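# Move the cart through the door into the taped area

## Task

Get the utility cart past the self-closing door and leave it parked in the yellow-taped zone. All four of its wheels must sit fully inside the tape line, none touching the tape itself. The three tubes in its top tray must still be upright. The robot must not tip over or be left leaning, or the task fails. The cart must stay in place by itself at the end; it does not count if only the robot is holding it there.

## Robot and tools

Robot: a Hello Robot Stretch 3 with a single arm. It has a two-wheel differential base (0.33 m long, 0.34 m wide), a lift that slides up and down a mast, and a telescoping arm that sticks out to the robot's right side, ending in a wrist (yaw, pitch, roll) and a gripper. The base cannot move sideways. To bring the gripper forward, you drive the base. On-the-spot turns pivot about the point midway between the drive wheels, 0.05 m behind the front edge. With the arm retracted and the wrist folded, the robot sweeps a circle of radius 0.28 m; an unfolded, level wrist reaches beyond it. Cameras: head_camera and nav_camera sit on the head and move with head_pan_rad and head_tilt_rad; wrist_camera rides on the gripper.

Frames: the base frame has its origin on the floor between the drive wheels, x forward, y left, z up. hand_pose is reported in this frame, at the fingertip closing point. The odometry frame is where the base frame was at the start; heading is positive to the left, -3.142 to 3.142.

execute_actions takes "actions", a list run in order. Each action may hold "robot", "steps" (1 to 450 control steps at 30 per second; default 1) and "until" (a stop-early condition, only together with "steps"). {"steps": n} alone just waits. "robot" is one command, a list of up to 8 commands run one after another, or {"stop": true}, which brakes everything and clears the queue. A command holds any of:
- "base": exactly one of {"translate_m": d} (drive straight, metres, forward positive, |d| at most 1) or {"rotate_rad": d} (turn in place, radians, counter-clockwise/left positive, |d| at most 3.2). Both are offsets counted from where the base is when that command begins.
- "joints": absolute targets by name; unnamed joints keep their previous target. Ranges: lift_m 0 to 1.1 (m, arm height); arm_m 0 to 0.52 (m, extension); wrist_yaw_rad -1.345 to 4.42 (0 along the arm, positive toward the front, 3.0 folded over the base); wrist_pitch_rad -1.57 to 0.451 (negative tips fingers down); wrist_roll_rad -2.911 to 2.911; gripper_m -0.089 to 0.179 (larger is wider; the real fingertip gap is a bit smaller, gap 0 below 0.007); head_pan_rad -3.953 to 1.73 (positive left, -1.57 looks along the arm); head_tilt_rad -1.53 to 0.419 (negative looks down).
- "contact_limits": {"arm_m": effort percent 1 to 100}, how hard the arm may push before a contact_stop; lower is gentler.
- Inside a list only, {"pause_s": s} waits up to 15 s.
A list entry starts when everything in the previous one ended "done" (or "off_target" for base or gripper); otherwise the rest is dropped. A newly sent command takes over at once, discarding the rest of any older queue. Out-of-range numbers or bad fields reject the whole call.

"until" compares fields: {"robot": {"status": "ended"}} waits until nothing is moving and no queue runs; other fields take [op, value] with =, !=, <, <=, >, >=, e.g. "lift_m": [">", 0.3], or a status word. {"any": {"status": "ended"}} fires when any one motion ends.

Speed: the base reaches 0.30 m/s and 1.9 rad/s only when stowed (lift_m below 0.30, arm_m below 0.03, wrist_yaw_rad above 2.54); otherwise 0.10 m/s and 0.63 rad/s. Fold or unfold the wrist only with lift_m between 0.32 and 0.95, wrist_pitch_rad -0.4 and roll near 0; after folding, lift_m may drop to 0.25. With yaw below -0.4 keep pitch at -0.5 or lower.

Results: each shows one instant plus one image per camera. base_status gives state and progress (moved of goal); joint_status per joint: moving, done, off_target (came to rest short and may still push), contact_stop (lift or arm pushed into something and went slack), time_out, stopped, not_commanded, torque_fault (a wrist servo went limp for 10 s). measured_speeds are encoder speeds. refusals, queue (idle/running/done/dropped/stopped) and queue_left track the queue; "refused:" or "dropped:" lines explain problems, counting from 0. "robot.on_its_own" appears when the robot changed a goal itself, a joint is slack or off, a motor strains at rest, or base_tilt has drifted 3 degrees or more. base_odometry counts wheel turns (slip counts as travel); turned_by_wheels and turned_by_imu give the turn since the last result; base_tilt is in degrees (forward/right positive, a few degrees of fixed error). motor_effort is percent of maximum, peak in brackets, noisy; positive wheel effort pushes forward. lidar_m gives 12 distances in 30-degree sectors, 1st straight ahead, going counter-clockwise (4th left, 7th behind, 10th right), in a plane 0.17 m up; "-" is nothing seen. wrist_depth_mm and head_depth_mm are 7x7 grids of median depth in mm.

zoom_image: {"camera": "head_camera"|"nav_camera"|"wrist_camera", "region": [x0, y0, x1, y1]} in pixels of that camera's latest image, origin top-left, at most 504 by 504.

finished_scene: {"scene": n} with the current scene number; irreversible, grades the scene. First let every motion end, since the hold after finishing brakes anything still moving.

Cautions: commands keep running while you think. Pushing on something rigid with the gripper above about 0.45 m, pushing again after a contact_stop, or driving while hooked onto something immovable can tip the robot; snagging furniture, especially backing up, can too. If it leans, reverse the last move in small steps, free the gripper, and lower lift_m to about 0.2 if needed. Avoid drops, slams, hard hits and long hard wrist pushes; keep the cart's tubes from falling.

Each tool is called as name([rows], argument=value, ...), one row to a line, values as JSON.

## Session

execute_actions([
  {"robot":{"joints":{"head_tilt_rad":-0.7}},"steps":100,"until":{"robot":{"status":"ended"}}},
])

Scene clock: 0.93 s.
robot.base_odometry: x=+0.000 y=+0.000 heading=+0.000 (m, m, rad; robot's odometry frame)
robot.turned_by_wheels: +0.000 (rad since the last result)
robot.turned_by_imu: +0.000 (rad since the last result)
robot.base_tilt: forward=+1.6 right=+0.6 (deg)
robot.lidar_m: 1.56 1.49 1.08 0.77 0.73 0.75 1.00 1.03 1.06 1.41 1.46 1.46
robot.head_depth_mm: 1946 2248 2419 1966 1598 1362 1179 / 1781 2053 2313 1949 1610 1356 1178 / 1659 1873 2141 1941 1604 1360 1176 / 1559 1740 1964 1949 1604 1353 1179 / 1455 1614 1820 1941 1607 1349 1182 / 1367 1518 1688 1843 1608 1361 1184 / 1296 1418 1579 1774 1598 1363 1186
robot.base_status: not_commanded
robot.joint_positions: lift_m=+0.545 arm_m=-0.001 wrist_yaw_rad=+3.137 wrist_pitch_rad=-0.378 wrist_roll_rad=-0.005 gripper_m=+0.037 head_pan_rad=-0.008 head_tilt_rad=-0.691
robot.joint_goals: lift_m=+0.545 arm_m=-0.001 wrist_yaw_rad=+3.137 wrist_pitch_rad=-0.378 wrist_roll_rad=-0.005 gripper_m=+0.037 head_pan_rad=-0.008 head_tilt_rad=-0.700
robot.joint_status: lift_m=not_commanded arm_m=not_commanded wrist_yaw_rad=not_commanded wrist_pitch_rad=not_commanded wrist_roll_rad=not_commanded gripper_m=not_commanded head_pan_rad=not_commanded head_tilt_rad=done
robot.measured_speeds: translate_m=+0.000 rotate_rad=+0.000 lift_m=+0.000 arm_m=+0.000 wrist_yaw_rad=+0.000 wrist_pitch_rad=+0.000 wrist_roll_rad=+0.000 head_pan_rad=+0.000 head_tilt_rad=+0.000
robot: refusals=0 queue=done queue_left=0
robot.motor_effort: left_wheel=+1(1) right_wheel=+0(0) lift_m=+34(33) arm_m=-1(1) wrist_yaw_rad=+0(0) wrist_pitch_rad=+6(6) wrist_roll_rad=+0(0) gripper_m=+0(0) head_pan_rad=+0(0) head_tilt_rad=-4(30) (%)
robot.hand_pose: x=-0.0201 y=+0.0849 z=+0.5669 quat_wxyz=(+0.134, +0.693, +0.132, +0.696) (m; robot's base frame)
robot.wrist_depth_mm: 548 601 - 768 950 - - / 575 638 - 842 - - - / 603 672 - 907 - - - / 626 708 - - - - - / 679 754 857 - - - - / 714 803 870 895 902 878 861 / 729 762 732 742 718 748 732
pictures: head_camera (sideways: a quarter turn clockwise sets it upright), nav_camera (sideways: a quarter turn counterclockwise sets it upright), wrist_camera
camera_calibration (this result's frames):
head_camera: T_world_to_cam=[[-0.662145, 0.0520488, -0.747566, 1.00022], [0.0593054, 0.998096, 0.0169629, -0.0262444], [0.747025, -0.0331028, -0.663971, 0.820692], [0, 0, 0, 1]] pos_world=[0.0507666, 0.00130155, 1.29309]
nav_camera: T_world_to_cam=[[0.597816, -0.0418103, 0.800543, -1.00558], [-0.0496011, -0.998655, -0.0151169, 0.074031], [0.800098, -0.0306707, -0.599085, 0.738782], [0, 0, 0, 1]] pos_world=[0.0137238, 0.0545469, 1.24872]
wrist_camera: T_world_to_cam=[[0.999627, 0.0271595, -0.00272947, 0.0232006], [0.0112436, -0.500809, -0.865485, 0.574148], [-0.0248731, 0.865132, -0.500928, 0.374178], [0, 0, 0, 1]] pos_world=[-0.0203405, -0.0368054, 0.684416]
Images, in order (width x height): head_camera 896x504, nav_camera 672x504, wrist_camera 644x364.

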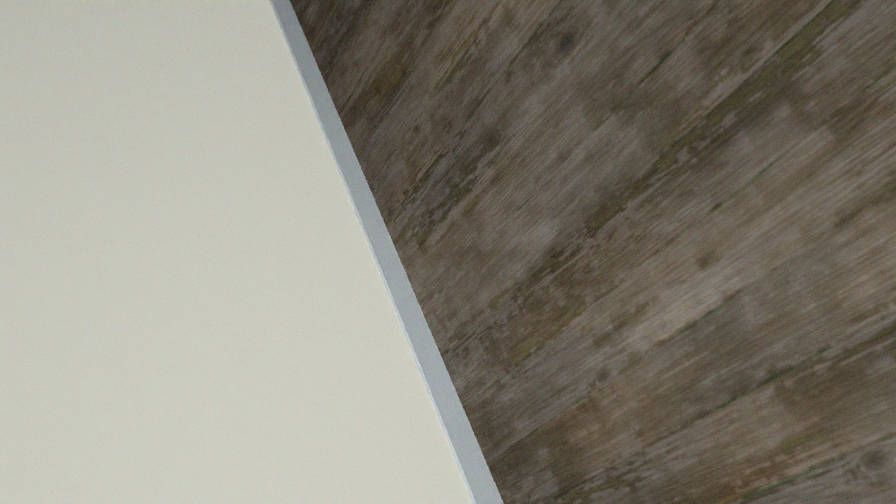

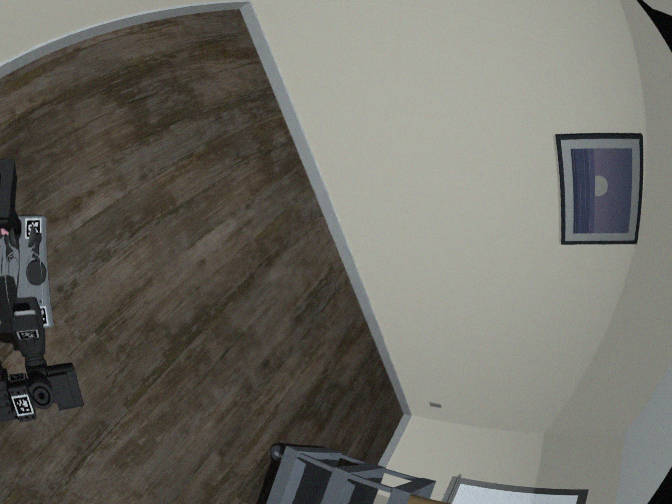

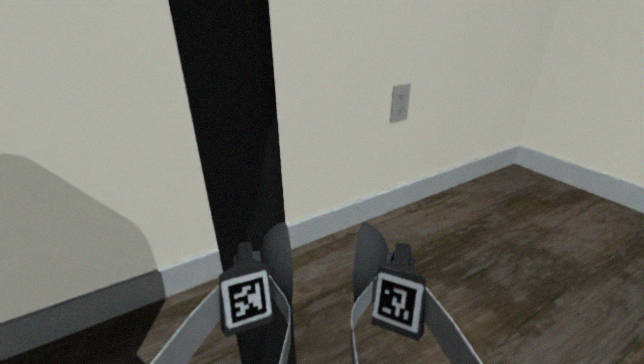

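Room x axis is at about heading −1.0.

execute_actions([
  {"robot":{"base":{"rotate_rad":-1.4},"joints":{"lift_m":0.28,"wrist_pitch_rad":-0.4,"wrist_yaw_rad":3}},"steps":200,"until":{"robot":{"status":"ended"}}},
])

Scene clock: 7.53 s.
robot.base_odometry: x=+0.000 y=+0.000 heading=-1.400 (m, m, rad; robot's odometry frame)
robot.turned_by_wheels: -1.400 (rad since the last result)
robot.turned_by_imu: -1.398 (rad since the last result)
robot.base_tilt: forward=+1.6 right=+0.5 (deg)
robot.lidar_m: 1.82 1.46 1.88 1.51 1.49 0.93 0.74 0.73 0.80 1.04 1.03 1.12
robot.head_depth_mm: 1283 1384 1496 1625 1599 1358 1176 / 1578 1714 1763 1830 1598 1362 1177 / 1827 2021 2219 1951 1594 1358 1180 / 2099 2358 2518 1947 1605 1362 1177 / 2519 2896 2491 1946 1602 1360 1177 / 2644 2951 2510 1974 1600 1364 1184 / 2510 2777 1991 1867 1612 1362 1182
robot.base_status: done (rotate_rad -1.3999 of -1.4000)
robot.joint_positions: lift_m=+0.280 arm_m=-0.001 wrist_yaw_rad=+3.002 wrist_pitch_rad=-0.414 wrist_roll_rad=-0.005 gripper_m=+0.037 head_pan_rad=-0.008 head_tilt_rad=-0.692
robot.joint_goals: lift_m=+0.280 arm_m=-0.001 wrist_yaw_rad=+3.000 wrist_pitch_rad=-0.400 wrist_roll_rad=-0.005 gripper_m=+0.037 head_pan_rad=-0.008 head_tilt_rad=-0.700
robot.joint_status: lift_m=done arm_m=not_commanded wrist_yaw_rad=done wrist_pitch_rad=done wrist_roll_rad=not_commanded gripper_m=not_commanded head_pan_rad=not_commanded head_tilt_rad=done
robot.measured_speeds: translate_m=+0.000 rotate_rad=+0.000 lift_m=+0.000 arm_m=+0.000 wrist_yaw_rad=+0.000 wrist_pitch_rad=+0.000 wrist_roll_rad=+0.000 head_pan_rad=+0.000 head_tilt_rad=+0.000
robot: refusals=0 queue=done queue_left=0
robot.motor_effort: left_wheel=+4(11) right_wheel=-3(11) lift_m=+23(32) arm_m=-1(1) wrist_yaw_rad=-1(3) wrist_pitch_rad=+7(6) wrist_roll_rad=+0(0) gripper_m=+0(0) head_pan_rad=+0(0) head_tilt_rad=-3(4) (%)
robot.hand_pose: x=+0.0101 y=+0.0783 z=+0.2938 quat_wxyz=(+0.194, +0.698, +0.097, +0.682) (m; robot's base frame)
robot.wrist_depth_mm: - - - - - - - / - - - - - - - / - - - - - - - / 805 812 787 794 777 779 785 / 647 626 650 638 628 620 618 / 526 531 - 532 528 519 510 / 446 - - - 433 440 442
pictures: head_camera (sideways: a quarter turn clockwise sets it upright), nav_camera (sideways: a quarter turn counterclockwise sets it upright), wrist_camera
camera_calibration (this result's frames):
head_camera: T_world_to_cam=[[-0.662723, 0.0520532, -0.747053, 0.999551], [0.0593184, 0.998096, 0.016923, -0.0261924], [0.746512, -0.0330988, -0.664549, 0.821447], [0, 0, 0, 1]] pos_world=[0.0507598, 0.00130161, 1.29305]
nav_camera: T_world_to_cam=[[0.598435, -0.041815, 0.80008, -1.00498], [-0.0496127, -0.998655, -0.0150845, 0.0739889], [0.799634, -0.030667, -0.599704, 0.73959], [0, 0, 0, 1]] pos_world=[0.0136827, 0.0545472, 1.24871]
wrist_camera: T_world_to_cam=[[0.994156, -0.10788, -0.00389506, 0.00335361], [-0.0606929, -0.52874, -0.846611, 0.331555], [0.0892732, 0.8419, -0.532198, 0.253773], [0, 0, 0, 1]] pos_world=[-0.00586607, -0.0379831, 0.415769]
Images, in order (width x height): head_camera 896x504, nav_camera 672x504, wrist_camera 644x364.

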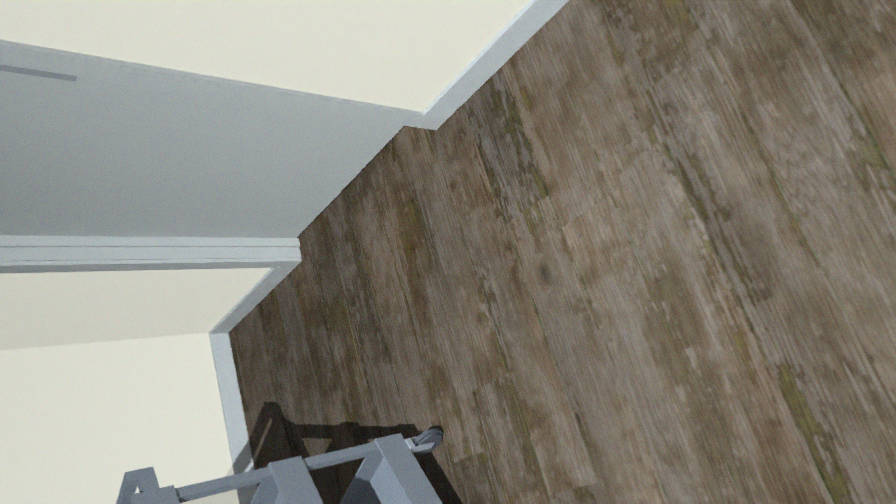

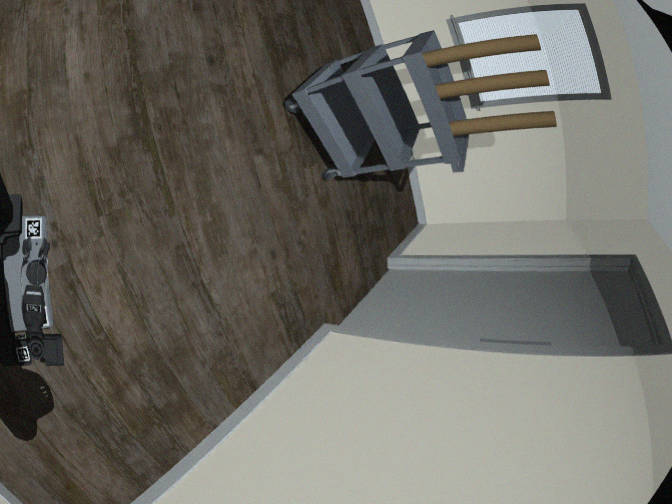

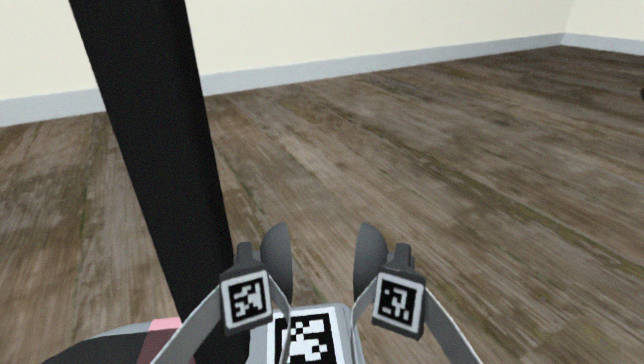

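execute_actions([
  {"robot":[{"base":{"rotate_rad":0.04}},{"base":{"translate_m":1}},{"base":{"translate_m":0.88}},{"base":{"rotate_rad":1.93}},{"joints":{"lift_m":0.33,"head_pan_rad":-0.2,"head_tilt_rad":-1.1}},{"joints":{"wrist_yaw_rad":1.57,"gripper_m":0.15}},{"joints":{"wrist_pitch_rad":0,"lift_m":0.26}}],"steps":450,"until":{"robot":{"status":"ended"}}},
  {"steps":300,"until":{"robot":{"status":"ended"}}},
])

Scene clock: 25.73 s.
robot.base_odometry: x=+0.393 y=-1.838 heading=+0.570 (m, m, rad; robot's odometry frame)
robot.turned_by_wheels: +1.970 (rad since the last result)
robot.turned_by_imu: +1.974 (rad since the last result)
robot.base_tilt: forward=+1.5 right=+0.5 (deg)
robot.lidar_m: 0.43 0.65 2.58 1.41 0.62 0.48 0.47 0.49 0.58 1.25 1.31 0.55
robot.head_depth_mm: 1983 1759 1590 1437 1311 1192 1106 / 676 1673 1543 1421 1302 1188 - / 735 637 1010 1368 1290 1207 - / 755 601 992 1266 1291 1190 - / 724 592 969 1176 1268 1191 - / 523 617 553 918 1277 1185 1097 / 721 661 576 1372 1281 1188 1092
robot.base_status: done (rotate_rad +1.9299 of +1.9300)
robot.joint_positions: lift_m=+0.260 arm_m=-0.001 wrist_yaw_rad=+1.572 wrist_pitch_rad=-0.021 wrist_roll_rad=-0.005 gripper_m=+0.150 head_pan_rad=-0.193 head_tilt_rad=-1.086
robot.joint_goals: lift_m=+0.260 arm_m=-0.001 wrist_yaw_rad=+1.570 wrist_pitch_rad=+0.000 wrist_roll_rad=-0.005 gripper_m=+0.150 head_pan_rad=-0.200 head_tilt_rad=-1.100
robot.joint_status: lift_m=done arm_m=not_commanded wrist_yaw_rad=done wrist_pitch_rad=done wrist_roll_rad=not_commanded gripper_m=done head_pan_rad=done head_tilt_rad=done
robot.measured_speeds: translate_m=+0.000 rotate_rad=+0.000 lift_m=+0.000 arm_m=+0.000 wrist_yaw_rad=+0.000 wrist_pitch_rad=+0.000 wrist_roll_rad=+0.000 head_pan_rad=+0.000 head_tilt_rad=+0.000
robot: refusals=0 queue=done queue_left=0
robot.motor_effort: left_wheel=-3(9) right_wheel=+4(13) lift_m=+24(43) arm_m=-2(1) wrist_yaw_rad=-2(3) wrist_pitch_rad=+9(9) wrist_roll_rad=+0(0) gripper_m=+1(84) head_pan_rad=-5(28) head_tilt_rad=-5(25) (%)
robot.hand_pose: x=+0.2343 y=-0.1441 z=+0.3696 quat_wxyz=(+0.507, +0.504, -0.493, +0.496) (m; robot's base frame)
robot.wrist_depth_mm: - 357 - - - - - / - 355 384 432 484 - - / - 873 - - 531 - - / - - - - - - - / - - 969 838 - - - / 936 - 612 499 539 - 950 / 699 400 422 490 637 666 698
pictures: head_camera (sideways: a quarter turn clockwise sets it upright), nav_camera (sideways: a quarter turn counterclockwise sets it upright), wrist_camera
camera_calibration (this result's frames):
head_camera: T_world_to_cam=[[-0.87367, 0.218465, -0.434712, 0.593897], [0.244565, 0.969624, -0.00423265, 0.00022315], [0.420582, -0.110013, -0.90056, 1.13029], [0, 0, 0, 1]] pos_world=[0.043436, -0.00561551, 1.27607]
nav_camera: T_world_to_cam=[[0.837228, -0.201421, 0.508408, -0.62637], [-0.235167, -0.971952, 0.00219694, 0.0526189], [0.493706, -0.1214, -0.861114, 1.0814], [0, 0, 0, 1]] pos_world=[0.00289377, 0.0562615, 1.24955]
wrist_camera: T_world_to_cam=[[0.0325706, -0.999432, 0.00866354, -0.151039], [-0.166742, -0.0139802, -0.985901, 0.442266], [0.985462, 0.0306668, -0.167103, -0.000526452], [0, 0, 0, 1]] pos_world=[0.0791826, -0.144754, 0.437251]
Images, in order (width x height): head_camera 896x504, nav_camera 672x504, wrist_camera 644x364.

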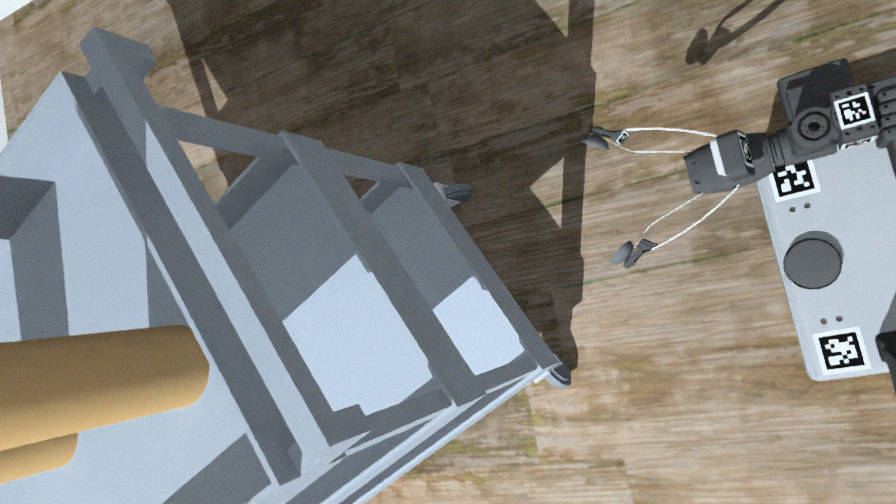

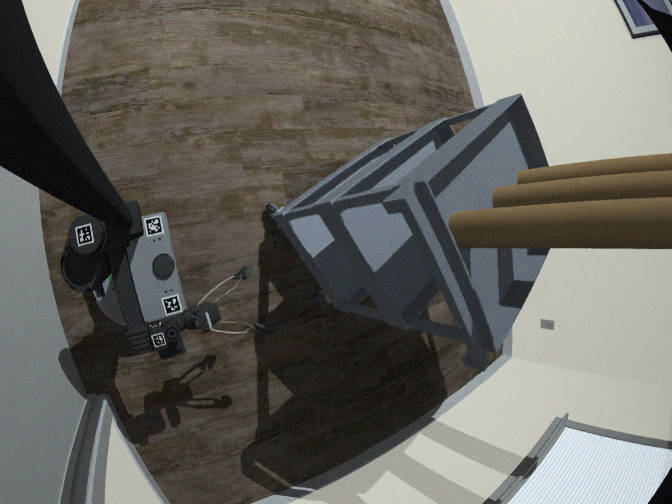

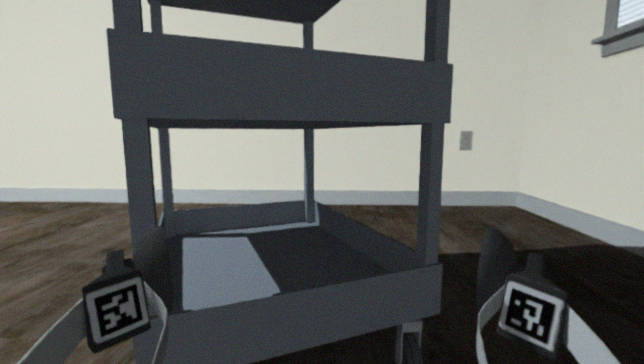

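execute_actions([
  {"robot":[{"joints":{"arm_m":0.155}},{"base":{"translate_m":0.3}}],"steps":300,"until":{"robot":{"status":"ended"}}},
])

Scene clock: 33.27 s.
robot.base_odometry: x=+0.646 y=-1.676 heading=+0.570 (m, m, rad; robot's odometry frame)
robot.turned_by_wheels: +0.000 (rad since the last result)
robot.turned_by_imu: +0.001 (rad since the last result)
robot.base_tilt: forward=+1.5 right=+0.6 (deg)
robot.lidar_m: 0.15 2.22 2.58 2.48 0.96 0.79 0.77 0.80 1.00 1.26 0.41 0.19
robot.head_depth_mm: 1929 1762 590 543 1303 1222 1117 / 1921 632 597 542 1265 1194 1113 / 1861 658 597 539 675 1190 - / 697 633 412 524 453 1164 - / - 290 341 472 495 765 - / - 303 569 537 489 417 1097 / 439 638 591 535 495 1168 1097
robot.base_status: done (translate_m +0.3000 of +0.3000)
robot.joint_positions: lift_m=+0.260 arm_m=+0.155 wrist_yaw_rad=+1.571 wrist_pitch_rad=-0.021 wrist_roll_rad=-0.005 gripper_m=+0.150 head_pan_rad=-0.193 head_tilt_rad=-1.087
robot.joint_goals: lift_m=+0.260 arm_m=+0.155 wrist_yaw_rad=+1.570 wrist_pitch_rad=+0.000 wrist_roll_rad=-0.005 gripper_m=+0.150 head_pan_rad=-0.200 head_tilt_rad=-1.100
robot.joint_status: lift_m=done arm_m=done wrist_yaw_rad=done wrist_pitch_rad=done wrist_roll_rad=not_commanded gripper_m=done head_pan_rad=done head_tilt_rad=done
robot.measured_speeds: translate_m=+0.000 rotate_rad=+0.000 lift_m=+0.000 arm_m=+0.000 wrist_yaw_rad=+0.000 wrist_pitch_rad=+0.000 wrist_roll_rad=+0.000 head_pan_rad=+0.000 head_tilt_rad=+0.000
robot: refusals=0 queue=done queue_left=0
robot.motor_effort: left_wheel=-3(3) right_wheel=+3(8) lift_m=+23(24) arm_m=+3(2) wrist_yaw_rad=-1(2) wrist_pitch_rad=+9(9) wrist_roll_rad=+0(0) gripper_m=+0(0) head_pan_rad=-5(5) head_tilt_rad=-5(5) (%)
robot.hand_pose: x=+0.2343 y=-0.2997 z=+0.3696 quat_wxyz=(+0.507, +0.504, -0.493, +0.496) (m; robot's base frame)
robot.wrist_depth_mm: 155 166 183 202 - - - / 158 168 186 206 - - - / - - - 236 - - - / - - - 249 - - - / - - 784 252 - - - / 617 - 629 258 942 - 960 / 459 437 460 265 704 659 682
pictures: head_camera (sideways: a quarter turn clockwise sets it upright), nav_camera (sideways: a quarter turn counterclockwise sets it upright), wrist_camera
camera_calibration (this result's frames):
head_camera: T_world_to_cam=[[-0.873847, 0.218589, -0.434293, 0.593352], [0.244657, 0.9696, -0.00425787, 0.000255416], [0.42016, -0.109973, -0.900762, 1.13055], [0, 0, 0, 1]] pos_world=[0.0434236, -0.0056168, 1.27605]
nav_camera: T_world_to_cam=[[0.837441, -0.201547, 0.508007, -0.625849], [-0.23526, -0.97193, 0.00221765, 0.0525925], [0.493301, -0.121371, -0.86135, 1.08171], [0, 0, 0, 1]] pos_world=[0.00287529, 0.0562665, 1.24955]
wrist_camera: T_world_to_cam=[[0.0311844, -0.999476, 0.00866377, -0.306235], [-0.166757, -0.0137491, -0.985902, 0.440165], [0.985505, 0.0293001, -0.167099, 0.00382398], [0, 0, 0, 1]] pos_world=[0.0791818, -0.300135, 0.437251]
Images, in order (width x height): head_camera 896x504, nav_camera 672x504, wrist_camera 644x364.

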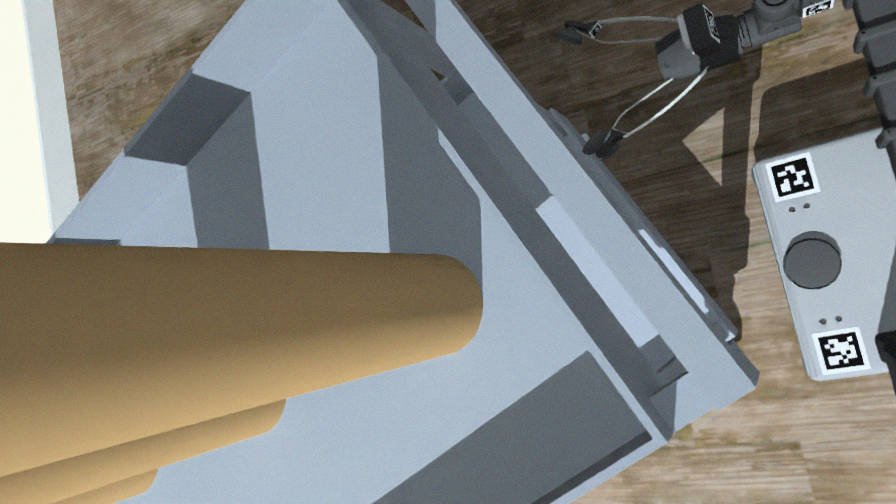

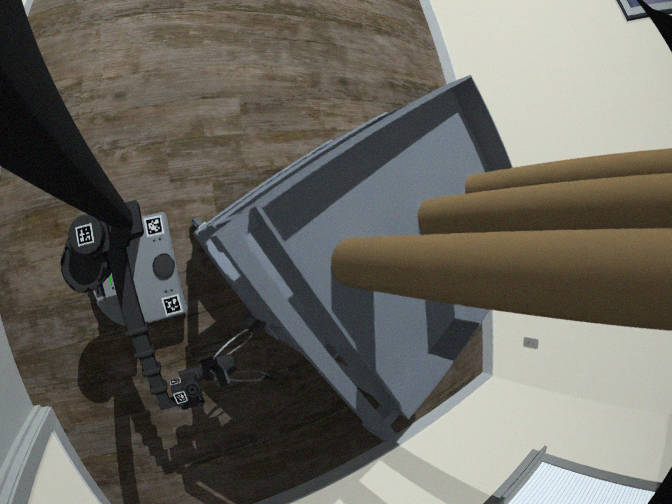

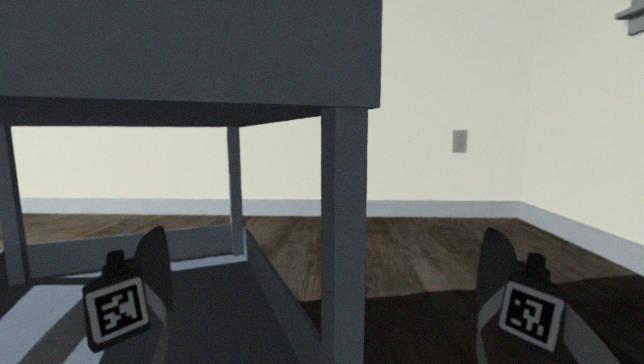

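execute_actions([
  {"robot":[{"base":{"rotate_rad":0.2},"joints":{"arm_m":0.225}},{"base":{"translate_m":0.04}},{"joints":{"gripper_m":-0.05}},{"joints":{"arm_m":0.01,"head_tilt_rad":-1.45,"head_pan_rad":-1.2}},{"base":{"rotate_rad":-0.3}},{"base":{"translate_m":-0.45}}],"steps":450,"until":{"robot":{"status":"ended"}}},
  {"steps":100,"until":{"robot":{"status":"ended"}}},
])

Scene clock: 50.00 s.
robot.base_odometry: x=+0.274 y=-1.852 heading=+0.470 (m, m, rad; robot's odometry frame)
robot.turned_by_wheels: -0.100 (rad since the last result)
robot.turned_by_imu: -0.102 (rad since the last result)
robot.base_tilt: forward=+1.6 right=+0.5 (deg)
robot.lidar_m: 0.23 0.27 2.60 1.55 0.52 0.38 0.36 0.37 0.47 0.83 1.33 0.23
robot.head_depth_mm: 1365 1288 1204 1179 1021 892 800 / 1364 1332 1302 1266 1248 1100 1012 / 1359 1319 1292 - - - 1192 / 1349 1328 1293 1279 - - - / 1347 1323 1293 1251 1228 1208 1185 / 1336 1320 688 1099 1228 1200 1173 / 1337 1310 412 784 1215 1195 1172
robot.base_status: done (translate_m -0.4500 of -0.4500)
robot.joint_positions: lift_m=+0.260 arm_m=+0.010 wrist_yaw_rad=+1.570 wrist_pitch_rad=-0.021 wrist_roll_rad=-0.005 gripper_m=-0.018 head_pan_rad=-1.193 head_tilt_rad=-1.433
robot.joint_goals: lift_m=+0.260 arm_m=+0.010 wrist_yaw_rad=+1.563 wrist_pitch_rad=+0.000 wrist_roll_rad=-0.005 gripper_m=-0.019 head_pan_rad=-1.200 head_tilt_rad=-1.450
robot.joint_status: lift_m=done arm_m=done wrist_yaw_rad=done wrist_pitch_rad=done wrist_roll_rad=not_commanded gripper_m=done head_pan_rad=done head_tilt_rad=done
robot.measured_speeds: translate_m=+0.000 rotate_rad=+0.000 lift_m=+0.000 arm_m=+0.000 wrist_yaw_rad=+0.000 wrist_pitch_rad=+0.000 wrist_roll_rad=+0.000 head_pan_rad=+0.000 head_tilt_rad=+0.000
robot: refusals=0 queue=done queue_left=0
robot.on_its_own: gripper_m is held at -0.019, not at your -0.050, by its stall guard, which is not easing now
robot.motor_effort: left_wheel=+4(15) right_wheel=-8(28) lift_m=+24(25) arm_m=+1(8) wrist_yaw_rad=-7(52) wrist_pitch_rad=+10(10) wrist_roll_rad=+0(0) gripper_m=-22(99) head_pan_rad=-4(57) head_tilt_rad=-7(25) (%)
robot.hand_pose: x=+0.2343 y=-0.1551 z=+0.3696 quat_wxyz=(+0.507, +0.504, -0.493, +0.496) (m; robot's base frame)
robot.wrist_depth_mm: 140 127 114 105 298 - - / 146 133 121 110 314 - - / - - 804 118 - - - / - - - 120 - - - / - - 811 123 - - - / 932 558 676 125 937 913 937 / 427 459 438 129 639 692 708
pictures: head_camera (sideways: a quarter turn clockwise sets it upright), nav_camera (sideways: a quarter turn counterclockwise sets it upright), wrist_camera
camera_calibration (this result's frames):
head_camera: T_world_to_cam=[[-0.322402, 0.94096, -0.103205, 0.158826], [0.946525, 0.321852, -0.0223942, 0.0195794], [0.0121446, -0.104906, -0.994408, 1.25453], [0, 0, 0, 1]] pos_world=[0.0174376, -0.0241435, 1.26434]
nav_camera: T_world_to_cam=[[0.327162, -0.926526, 0.185779, -0.203074], [-0.943879, -0.329842, 0.0171933, 0.0374229], [0.0453479, -0.180978, -0.982441, 1.24167], [0, 0, 0, 1]] pos_world=[0.0454535, 0.0489064, 1.25695]
wrist_camera: T_world_to_cam=[[0.0301716, -0.999507, 0.00865237, -0.161519], [-0.166946, -0.0135739, -0.985873, 0.442127], [0.985504, 0.0283009, -0.167273, -0.000510823], [0, 0, 0, 1]] pos_world=[0.079188, -0.155423, 0.437193]
Images, in order (width x height): head_camera 896x504, nav_camera 672x504, wrist_camera 644x364.

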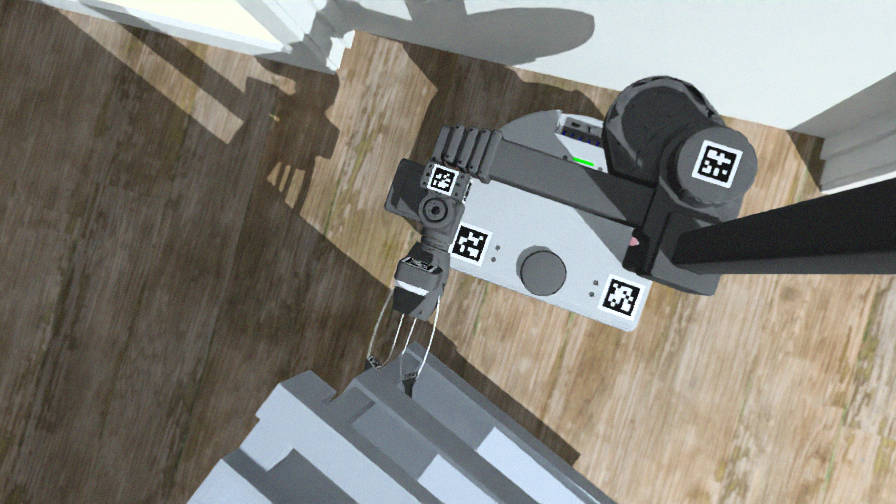

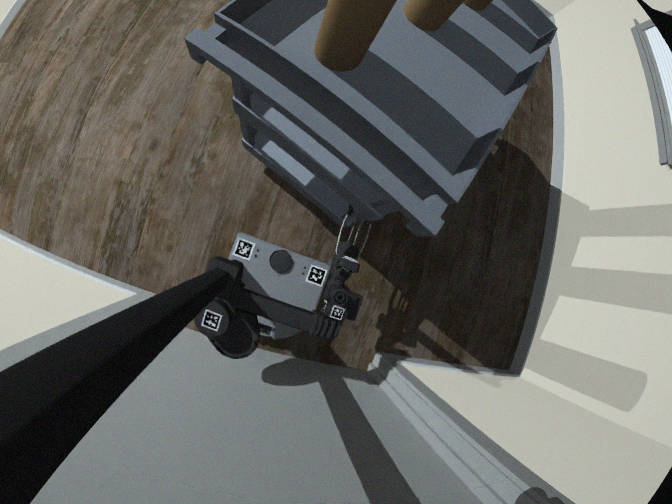

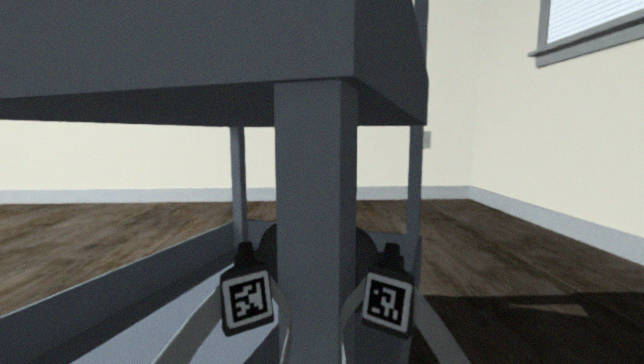

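execute_actions([
  {"robot":[{"base":{"rotate_rad":0.05}},{"base":{"translate_m":-0.08}},{"base":{"translate_m":-0.6}}],"steps":450,"until":{"robot":{"status":"ended"}}},
])

Scene clock: 60.67 s.
robot.base_odometry: x=-0.317 y=-2.190 heading=+0.520 (m, m, rad; robot's odometry frame)
robot.turned_by_wheels: +0.050 (rad since the last result)
robot.turned_by_imu: +0.044 (rad since the last result)
robot.base_tilt: forward=+1.5 right=+0.6 (deg)
robot.lidar_m: 0.30 3.00 0.50 0.98 2.49 1.92 0.33 0.24 0.23 0.24 0.33 0.24
robot.head_depth_mm: 308 371 466 629 970 1216 1199 / 348 430 565 820 1238 1209 1194 / 400 513 718 - - - 1189 / 471 637 981 1279 - - - / 571 838 1283 1257 1231 1210 1179 / 734 1086 795 1242 1226 1205 1175 / 832 488 436 1108 1225 1197 1176
robot.base_status: done (translate_m -0.6000 of -0.6000)
robot.joint_positions: lift_m=+0.260 arm_m=+0.010 wrist_yaw_rad=+1.557 wrist_pitch_rad=-0.021 wrist_roll_rad=-0.005 gripper_m=-0.015 head_pan_rad=-1.194 head_tilt_rad=-1.434
robot.joint_goals: lift_m=+0.260 arm_m=+0.010 wrist_yaw_rad=+1.563 wrist_pitch_rad=+0.000 wrist_roll_rad=-0.005 gripper_m=-0.016 head_pan_rad=-1.200 head_tilt_rad=-1.450
robot.joint_status: lift_m=done arm_m=done wrist_yaw_rad=done wrist_pitch_rad=done wrist_roll_rad=not_commanded gripper_m=done head_pan_rad=done head_tilt_rad=done
robot.measured_speeds: translate_m=+0.000 rotate_rad=+0.000 lift_m=+0.000 arm_m=+0.000 wrist_yaw_rad=+0.000 wrist_pitch_rad=+0.000 wrist_roll_rad=+0.000 head_pan_rad=+0.000 head_tilt_rad=+0.000
robot: refusals=0 queue=done queue_left=0
robot.on_its_own: gripper_m is held at -0.016, not at your -0.050, by its stall guard, which is not easing now
robot.motor_effort: left_wheel=-2(24) right_wheel=-7(28) lift_m=+26(25) arm_m=+1(1) wrist_yaw_rad=+7(21) wrist_pitch_rad=+9(10) wrist_roll_rad=+0(0) gripper_m=-19(22) head_pan_rad=-3(5) head_tilt_rad=-6(7) (%)
robot.hand_pose: x=+0.2343 y=-0.1585 z=+0.3696 quat_wxyz=(+0.510, +0.500, -0.497, +0.493) (m; robot's base frame)
robot.wrist_depth_mm: - 438 149 108 128 169 251 / - 365 166 114 135 175 264 / - - - 122 782 - - / - - - 125 - - - / - - - 127 810 - - / 917 826 543 127 613 612 536 / 706 668 440 134 438 468 374
pictures: head_camera (sideways: a quarter turn clockwise sets it upright), nav_camera (sideways: a quarter turn counterclockwise sets it upright), wrist_camera
camera_calibration (this result's frames):
head_camera: T_world_to_cam=[[-0.32163, 0.94127, -0.102783, 0.158273], [0.946791, 0.321069, -0.0224152, 0.0196051], [0.0119017, -0.104524, -0.994451, 1.25459], [0, 0, 0, 1]] pos_world=[0.0174116, -0.0241382, 1.26433]
nav_camera: T_world_to_cam=[[0.326416, -0.926873, 0.185363, -0.202527], [-0.944153, -0.329059, 0.0172107, 0.0374019], [0.0450432, -0.180629, -0.982519, 1.24178], [0, 0, 0, 1]] pos_world=[0.0454874, 0.0488912, 1.25697]
wrist_camera: T_world_to_cam=[[0.0172602, -0.999813, 0.0086656, -0.161849], [-0.166812, -0.0114249, -0.985923, 0.442445], [0.985838, 0.0155717, -0.166978, -0.00259866], [0, 0, 0, 1]] pos_world=[0.0791605, -0.156723, 0.437185]
Images, in order (width x height): head_camera 896x504, nav_camera 672x504, wrist_camera 644x364.

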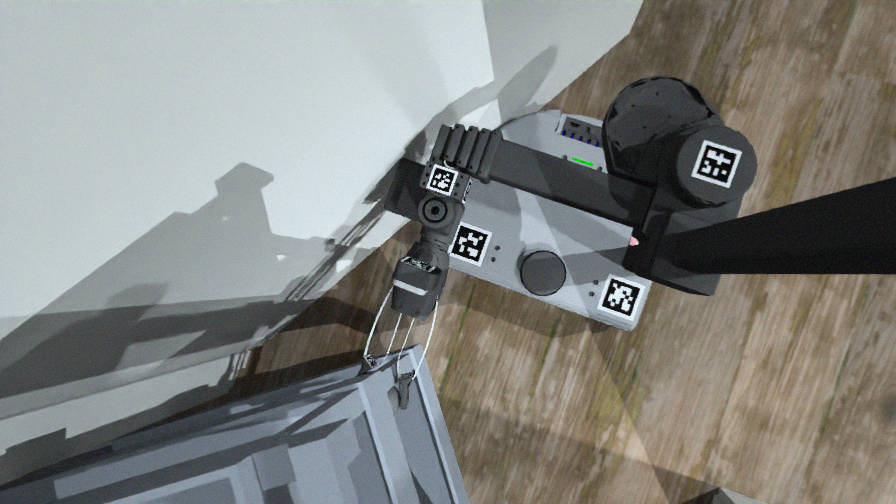

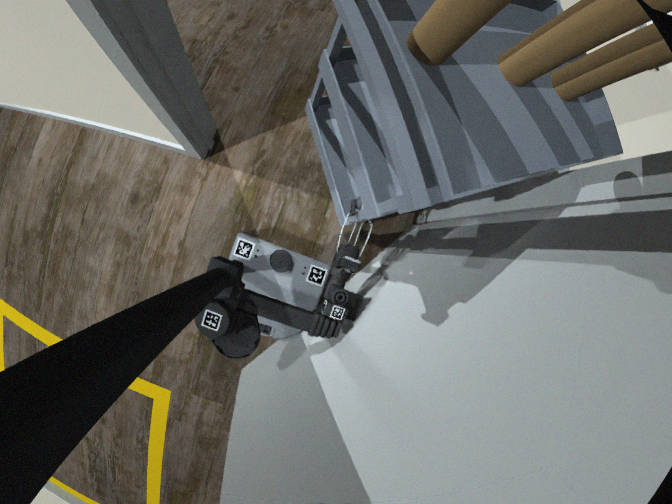

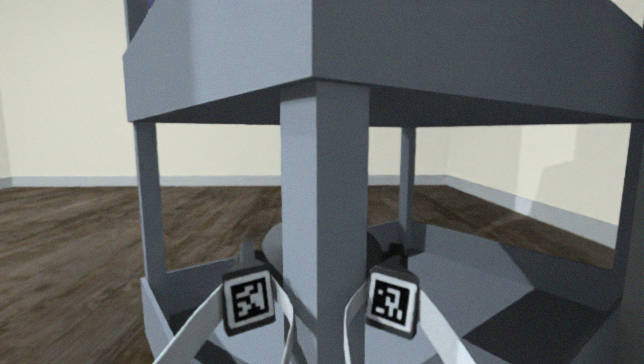

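The hinge jamb will straighten it; proceed gently.

execute_actions([
  {"robot":[{"base":{"translate_m":-0.05}},{"base":{"translate_m":-0.1}},{"base":{"translate_m":-0.2},"joints":{"head_pan_rad":1.5,"head_tilt_rad":-1.3}}],"steps":450,"until":{"robot":{"status":"ended"}}},
])

Scene clock: 67.87 s.
robot.base_odometry: x=-0.620 y=-2.364 heading=+0.520 (m, m, rad; robot's odometry frame)
robot.turned_by_wheels: +0.000 (rad since the last result)
robot.turned_by_imu: -0.003 (rad since the last result)
robot.base_tilt: forward=+1.6 right=+0.4 (deg)
robot.lidar_m: 0.24 0.32 0.87 2.19 2.18 1.55 1.48 0.27 0.24 0.24 0.28 0.24
robot.head_depth_mm: 1338 1386 1370 1312 792 743 665 / 1525 1445 1380 1308 1221 1055 981 / 1530 1437 1369 1305 1237 1192 902 / 1522 1432 1372 1300 1240 1195 820 / 1516 1425 1361 1296 - - 733 / 1512 1434 1361 1314 - - 785 / 1496 1424 1379 1269 - 1169 1126
robot.base_status: done (translate_m -0.2000 of -0.2000)
robot.joint_positions: lift_m=+0.260 arm_m=+0.010 wrist_yaw_rad=+1.567 wrist_pitch_rad=-0.020 wrist_roll_rad=-0.005 gripper_m=-0.015 head_pan_rad=+1.493 head_tilt_rad=-1.298
robot.joint_goals: lift_m=+0.260 arm_m=+0.010 wrist_yaw_rad=+1.563 wrist_pitch_rad=+0.000 wrist_roll_rad=-0.005 gripper_m=-0.016 head_pan_rad=+1.500 head_tilt_rad=-1.300
robot.joint_status: lift_m=done arm_m=done wrist_yaw_rad=done wrist_pitch_rad=done wrist_roll_rad=not_commanded gripper_m=done head_pan_rad=done head_tilt_rad=done
robot.measured_speeds: translate_m=+0.000 rotate_rad=+0.000 lift_m=+0.000 arm_m=+0.000 wrist_yaw_rad=+0.000 wrist_pitch_rad=+0.000 wrist_roll_rad=+0.000 head_pan_rad=+0.000 head_tilt_rad=+0.000
robot: refusals=0 queue=done queue_left=0
robot.on_its_own: gripper_m is held at -0.016, not at your -0.050, by its stall guard, which is not easing now
robot.motor_effort: left_wheel=+0(8) right_wheel=-6(34) lift_m=+25(25) arm_m=+1(0) wrist_yaw_rad=-4(25) wrist_pitch_rad=+9(9) wrist_roll_rad=+0(0) gripper_m=-20(21) head_pan_rad=+4(60) head_tilt_rad=-1(12) (%)
robot.hand_pose: x=+0.2343 y=-0.1558 z=+0.3698 quat_wxyz=(+0.507, +0.503, -0.494, +0.495) (m; robot's base frame)
robot.wrist_depth_mm: 170 144 120 106 179 590 238 / 177 152 128 112 186 456 235 / 634 - - 119 - 514 234 / - - - 122 - 503 229 / - - - 124 - 491 226 / 628 552 616 126 621 473 224 / 417 460 440 131 440 456 220
pictures: head_camera (sideways: a quarter turn clockwise sets it upright), nav_camera (sideways: a quarter turn counterclockwise sets it upright), wrist_camera
camera_calibration (this result's frames):
head_camera: T_world_to_cam=[[-0.122268, -0.964025, -0.236024, 0.330551], [-0.991452, 0.129547, -0.0155237, 0.0224598], [0.0455414, 0.232108, -0.971623, 1.22483], [0, 0, 0, 1]] pos_world=[0.00690286, 0.0314555, 1.26844]
nav_camera: T_world_to_cam=[[0.110791, 0.942175, 0.316277, -0.371691], [0.992636, -0.120585, 0.0115014, 0.0330178], [0.0489746, 0.312673, -0.948597, 1.19776], [0, 0, 0, 1]] pos_world=[-0.0502546, -0.0203281, 1.25337]
wrist_camera: T_world_to_cam=[[0.0277781, -0.999576, 0.00868686, -0.161595], [-0.165932, -0.0131805, -0.986049, 0.442242], [0.985746, 0.0259491, -0.166228, -0.0012934], [0, 0, 0, 1]] pos_world=[0.0791458, -0.155664, 0.437261]
Images, in order (width x height): head_camera 896x504, nav_camera 672x504, wrist_camera 644x364.

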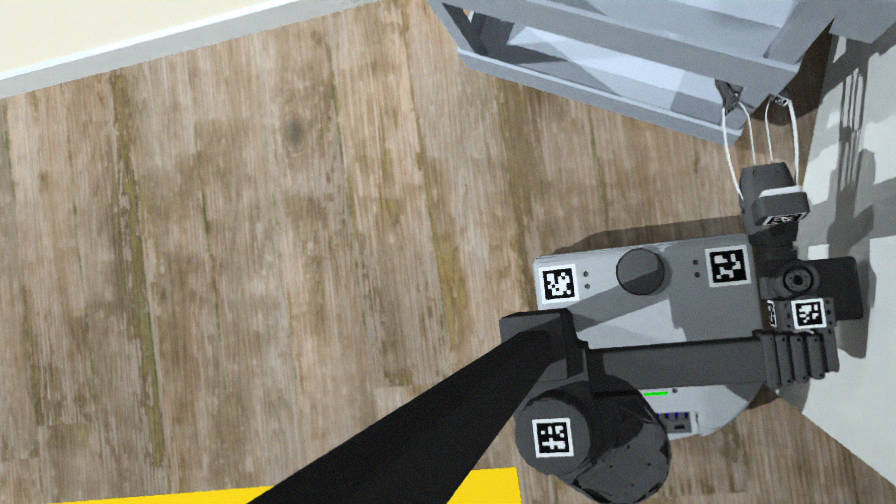

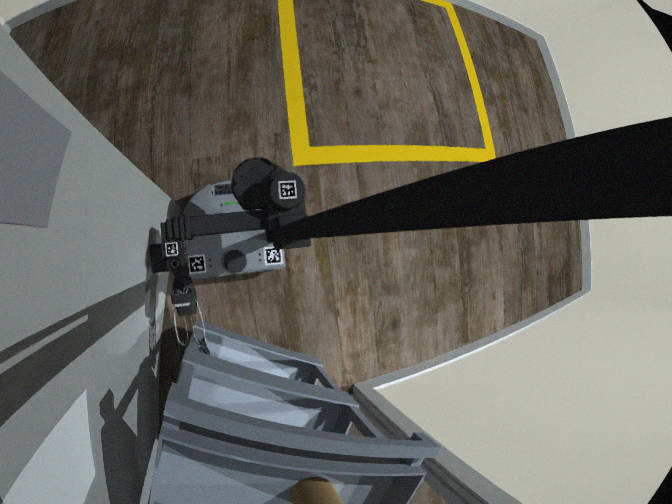

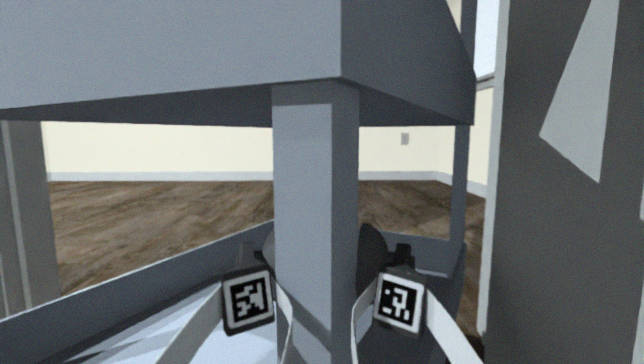

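execute_actions([
  {"robot":[{"base":{"rotate_rad":-0.2},"joints":{"head_pan_rad":0,"head_tilt_rad":-1.45}},{"base":{"translate_m":-0.25}},{"base":{"rotate_rad":-0.2}},{"base":{"translate_m":-0.25}},{"base":{"rotate_rad":-0.2}},{"base":{"translate_m":-0.3}}],"steps":450,"until":{"robot":{"status":"ended"}}},
  {"steps":100,"until":{"robot":{"status":"ended"}}},
])

Scene clock: 84.13 s.
robot.base_odometry: x=-1.405 y=-2.449 heading=-0.079 (m, m, rad; robot's odometry frame)
robot.turned_by_wheels: -0.599 (rad since the last result)
robot.turned_by_imu: -0.601 (rad since the last result)
robot.base_tilt: forward=+1.6 right=+0.5 (deg)
robot.lidar_m: 0.17 0.18 0.22 1.72 2.07 1.25 0.83 0.77 0.78 0.99 1.68 0.19
robot.head_depth_mm: 1365 1336 1295 1279 1248 1222 1195 / 484 495 438 1276 1252 1221 1185 / 509 497 427 1265 - 1210 1185 / 507 495 443 1256 - 1209 1190 / 506 493 462 1121 - - 1177 / 504 491 473 1106 1232 - 1177 / 501 424 479 946 1221 1188 1173
robot.base_status: done (translate_m -0.3000 of -0.3000)
robot.joint_positions: lift_m=+0.260 arm_m=+0.010 wrist_yaw_rad=+1.672 wrist_pitch_rad=-0.019 wrist_roll_rad=-0.005 gripper_m=-0.015 head_pan_rad=+0.007 head_tilt_rad=-1.434
robot.joint_goals: lift_m=+0.260 arm_m=+0.010 wrist_yaw_rad=+1.676 wrist_pitch_rad=+0.000 wrist_roll_rad=-0.005 gripper_m=-0.016 head_pan_rad=+0.000 head_tilt_rad=-1.450
robot.joint_status: lift_m=done arm_m=done wrist_yaw_rad=done wrist_pitch_rad=done wrist_roll_rad=not_commanded gripper_m=done head_pan_rad=done head_tilt_rad=done
robot.measured_speeds: translate_m=+0.000 rotate_rad=+0.000 lift_m=+0.000 arm_m=+0.000 wrist_yaw_rad=+0.000 wrist_pitch_rad=+0.000 wrist_roll_rad=+0.000 head_pan_rad=+0.000 head_tilt_rad=+0.000
robot: refusals=0 queue=done queue_left=0
robot.on_its_own: wrist_yaw_rad is held at +1.676, not at your +1.570, by its stall guard, which is not easing now; gripper_m is held at -0.016, not at your -0.050, by its stall guard, which is not easing now
robot.motor_effort: left_wheel=+3(14) right_wheel=-8(29) lift_m=+26(26) arm_m=+1(2) wrist_yaw_rad=+4(61) wrist_pitch_rad=+9(9) wrist_roll_rad=+0(0) gripper_m=-20(23) head_pan_rad=-4(56) head_tilt_rad=-6(19) (%)
robot.hand_pose: x=+0.2331 y=-0.1290 z=+0.3700 quat_wxyz=(+0.481, +0.528, -0.467, +0.521) (m; robot's base frame)
robot.wrist_depth_mm: 109 108 108 109 - - - / 111 111 111 111 - - - / - - - 120 - - - / - - - 122 - - - / - 743 727 125 - - - / 556 621 639 128 - 931 943 / 456 460 437 131 665 693 698
pictures: head_camera (sideways: a quarter turn clockwise sets it upright), nav_camera (sideways: a quarter turn counterclockwise sets it upright), wrist_camera
camera_calibration (this result's frames):
head_camera: T_world_to_cam=[[-0.993889, 0.0404058, -0.102727, 0.1623], [0.0429236, 0.998827, -0.022418, 0.0251224], [0.101701, -0.0266904, -0.994457, 1.25405], [0, 0, 0, 1]] pos_world=[0.0326928, 0.00182019, 1.26433]
nav_camera: T_world_to_cam=[[0.9822, -0.0307389, 0.185307, -0.206455], [-0.0345202, -0.999256, 0.017213, 0.0318501], [0.18464, -0.0233035, -0.98253, 1.24094], [0, 0, 0, 1]] pos_world=[-0.0252479, 0.0543983, 1.25697]
wrist_camera: T_world_to_cam=[[0.13207, -0.991202, 0.00869031, -0.157995], [-0.162957, -0.0303589, -0.986166, 0.439695], [0.977754, 0.128827, -0.165533, 0.0141767], [0, 0, 0, 1]] pos_world=[0.0786564, -0.145083, 0.437332]
Images, in order (width x height): head_camera 896x504, nav_camera 672x504, wrist_camera 644x364.

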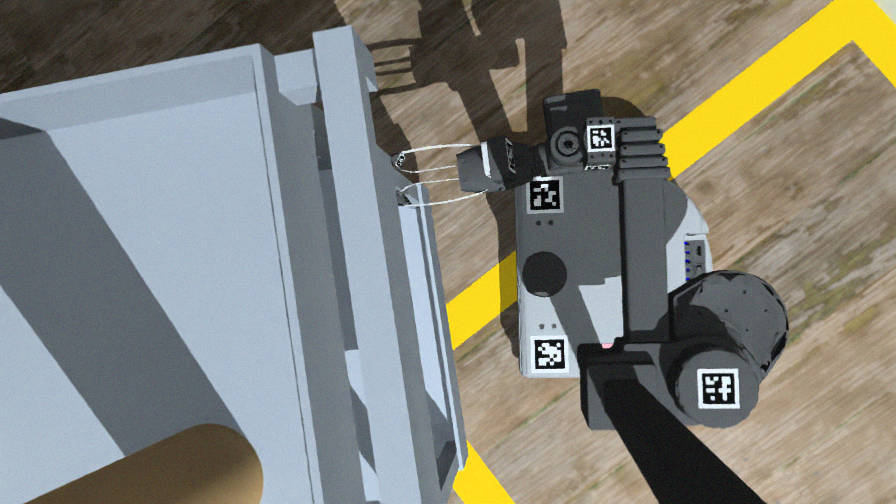

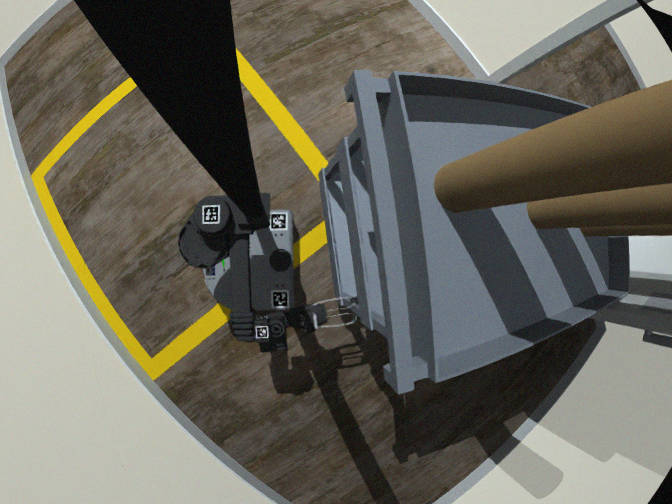

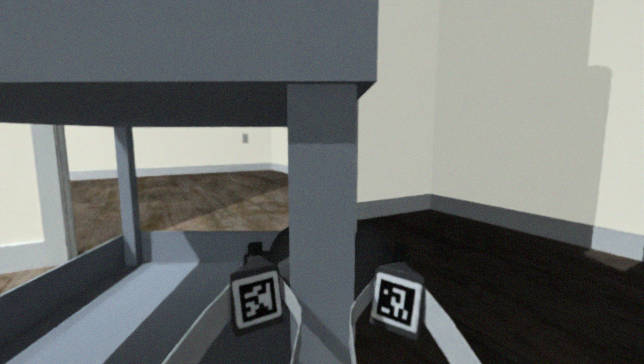

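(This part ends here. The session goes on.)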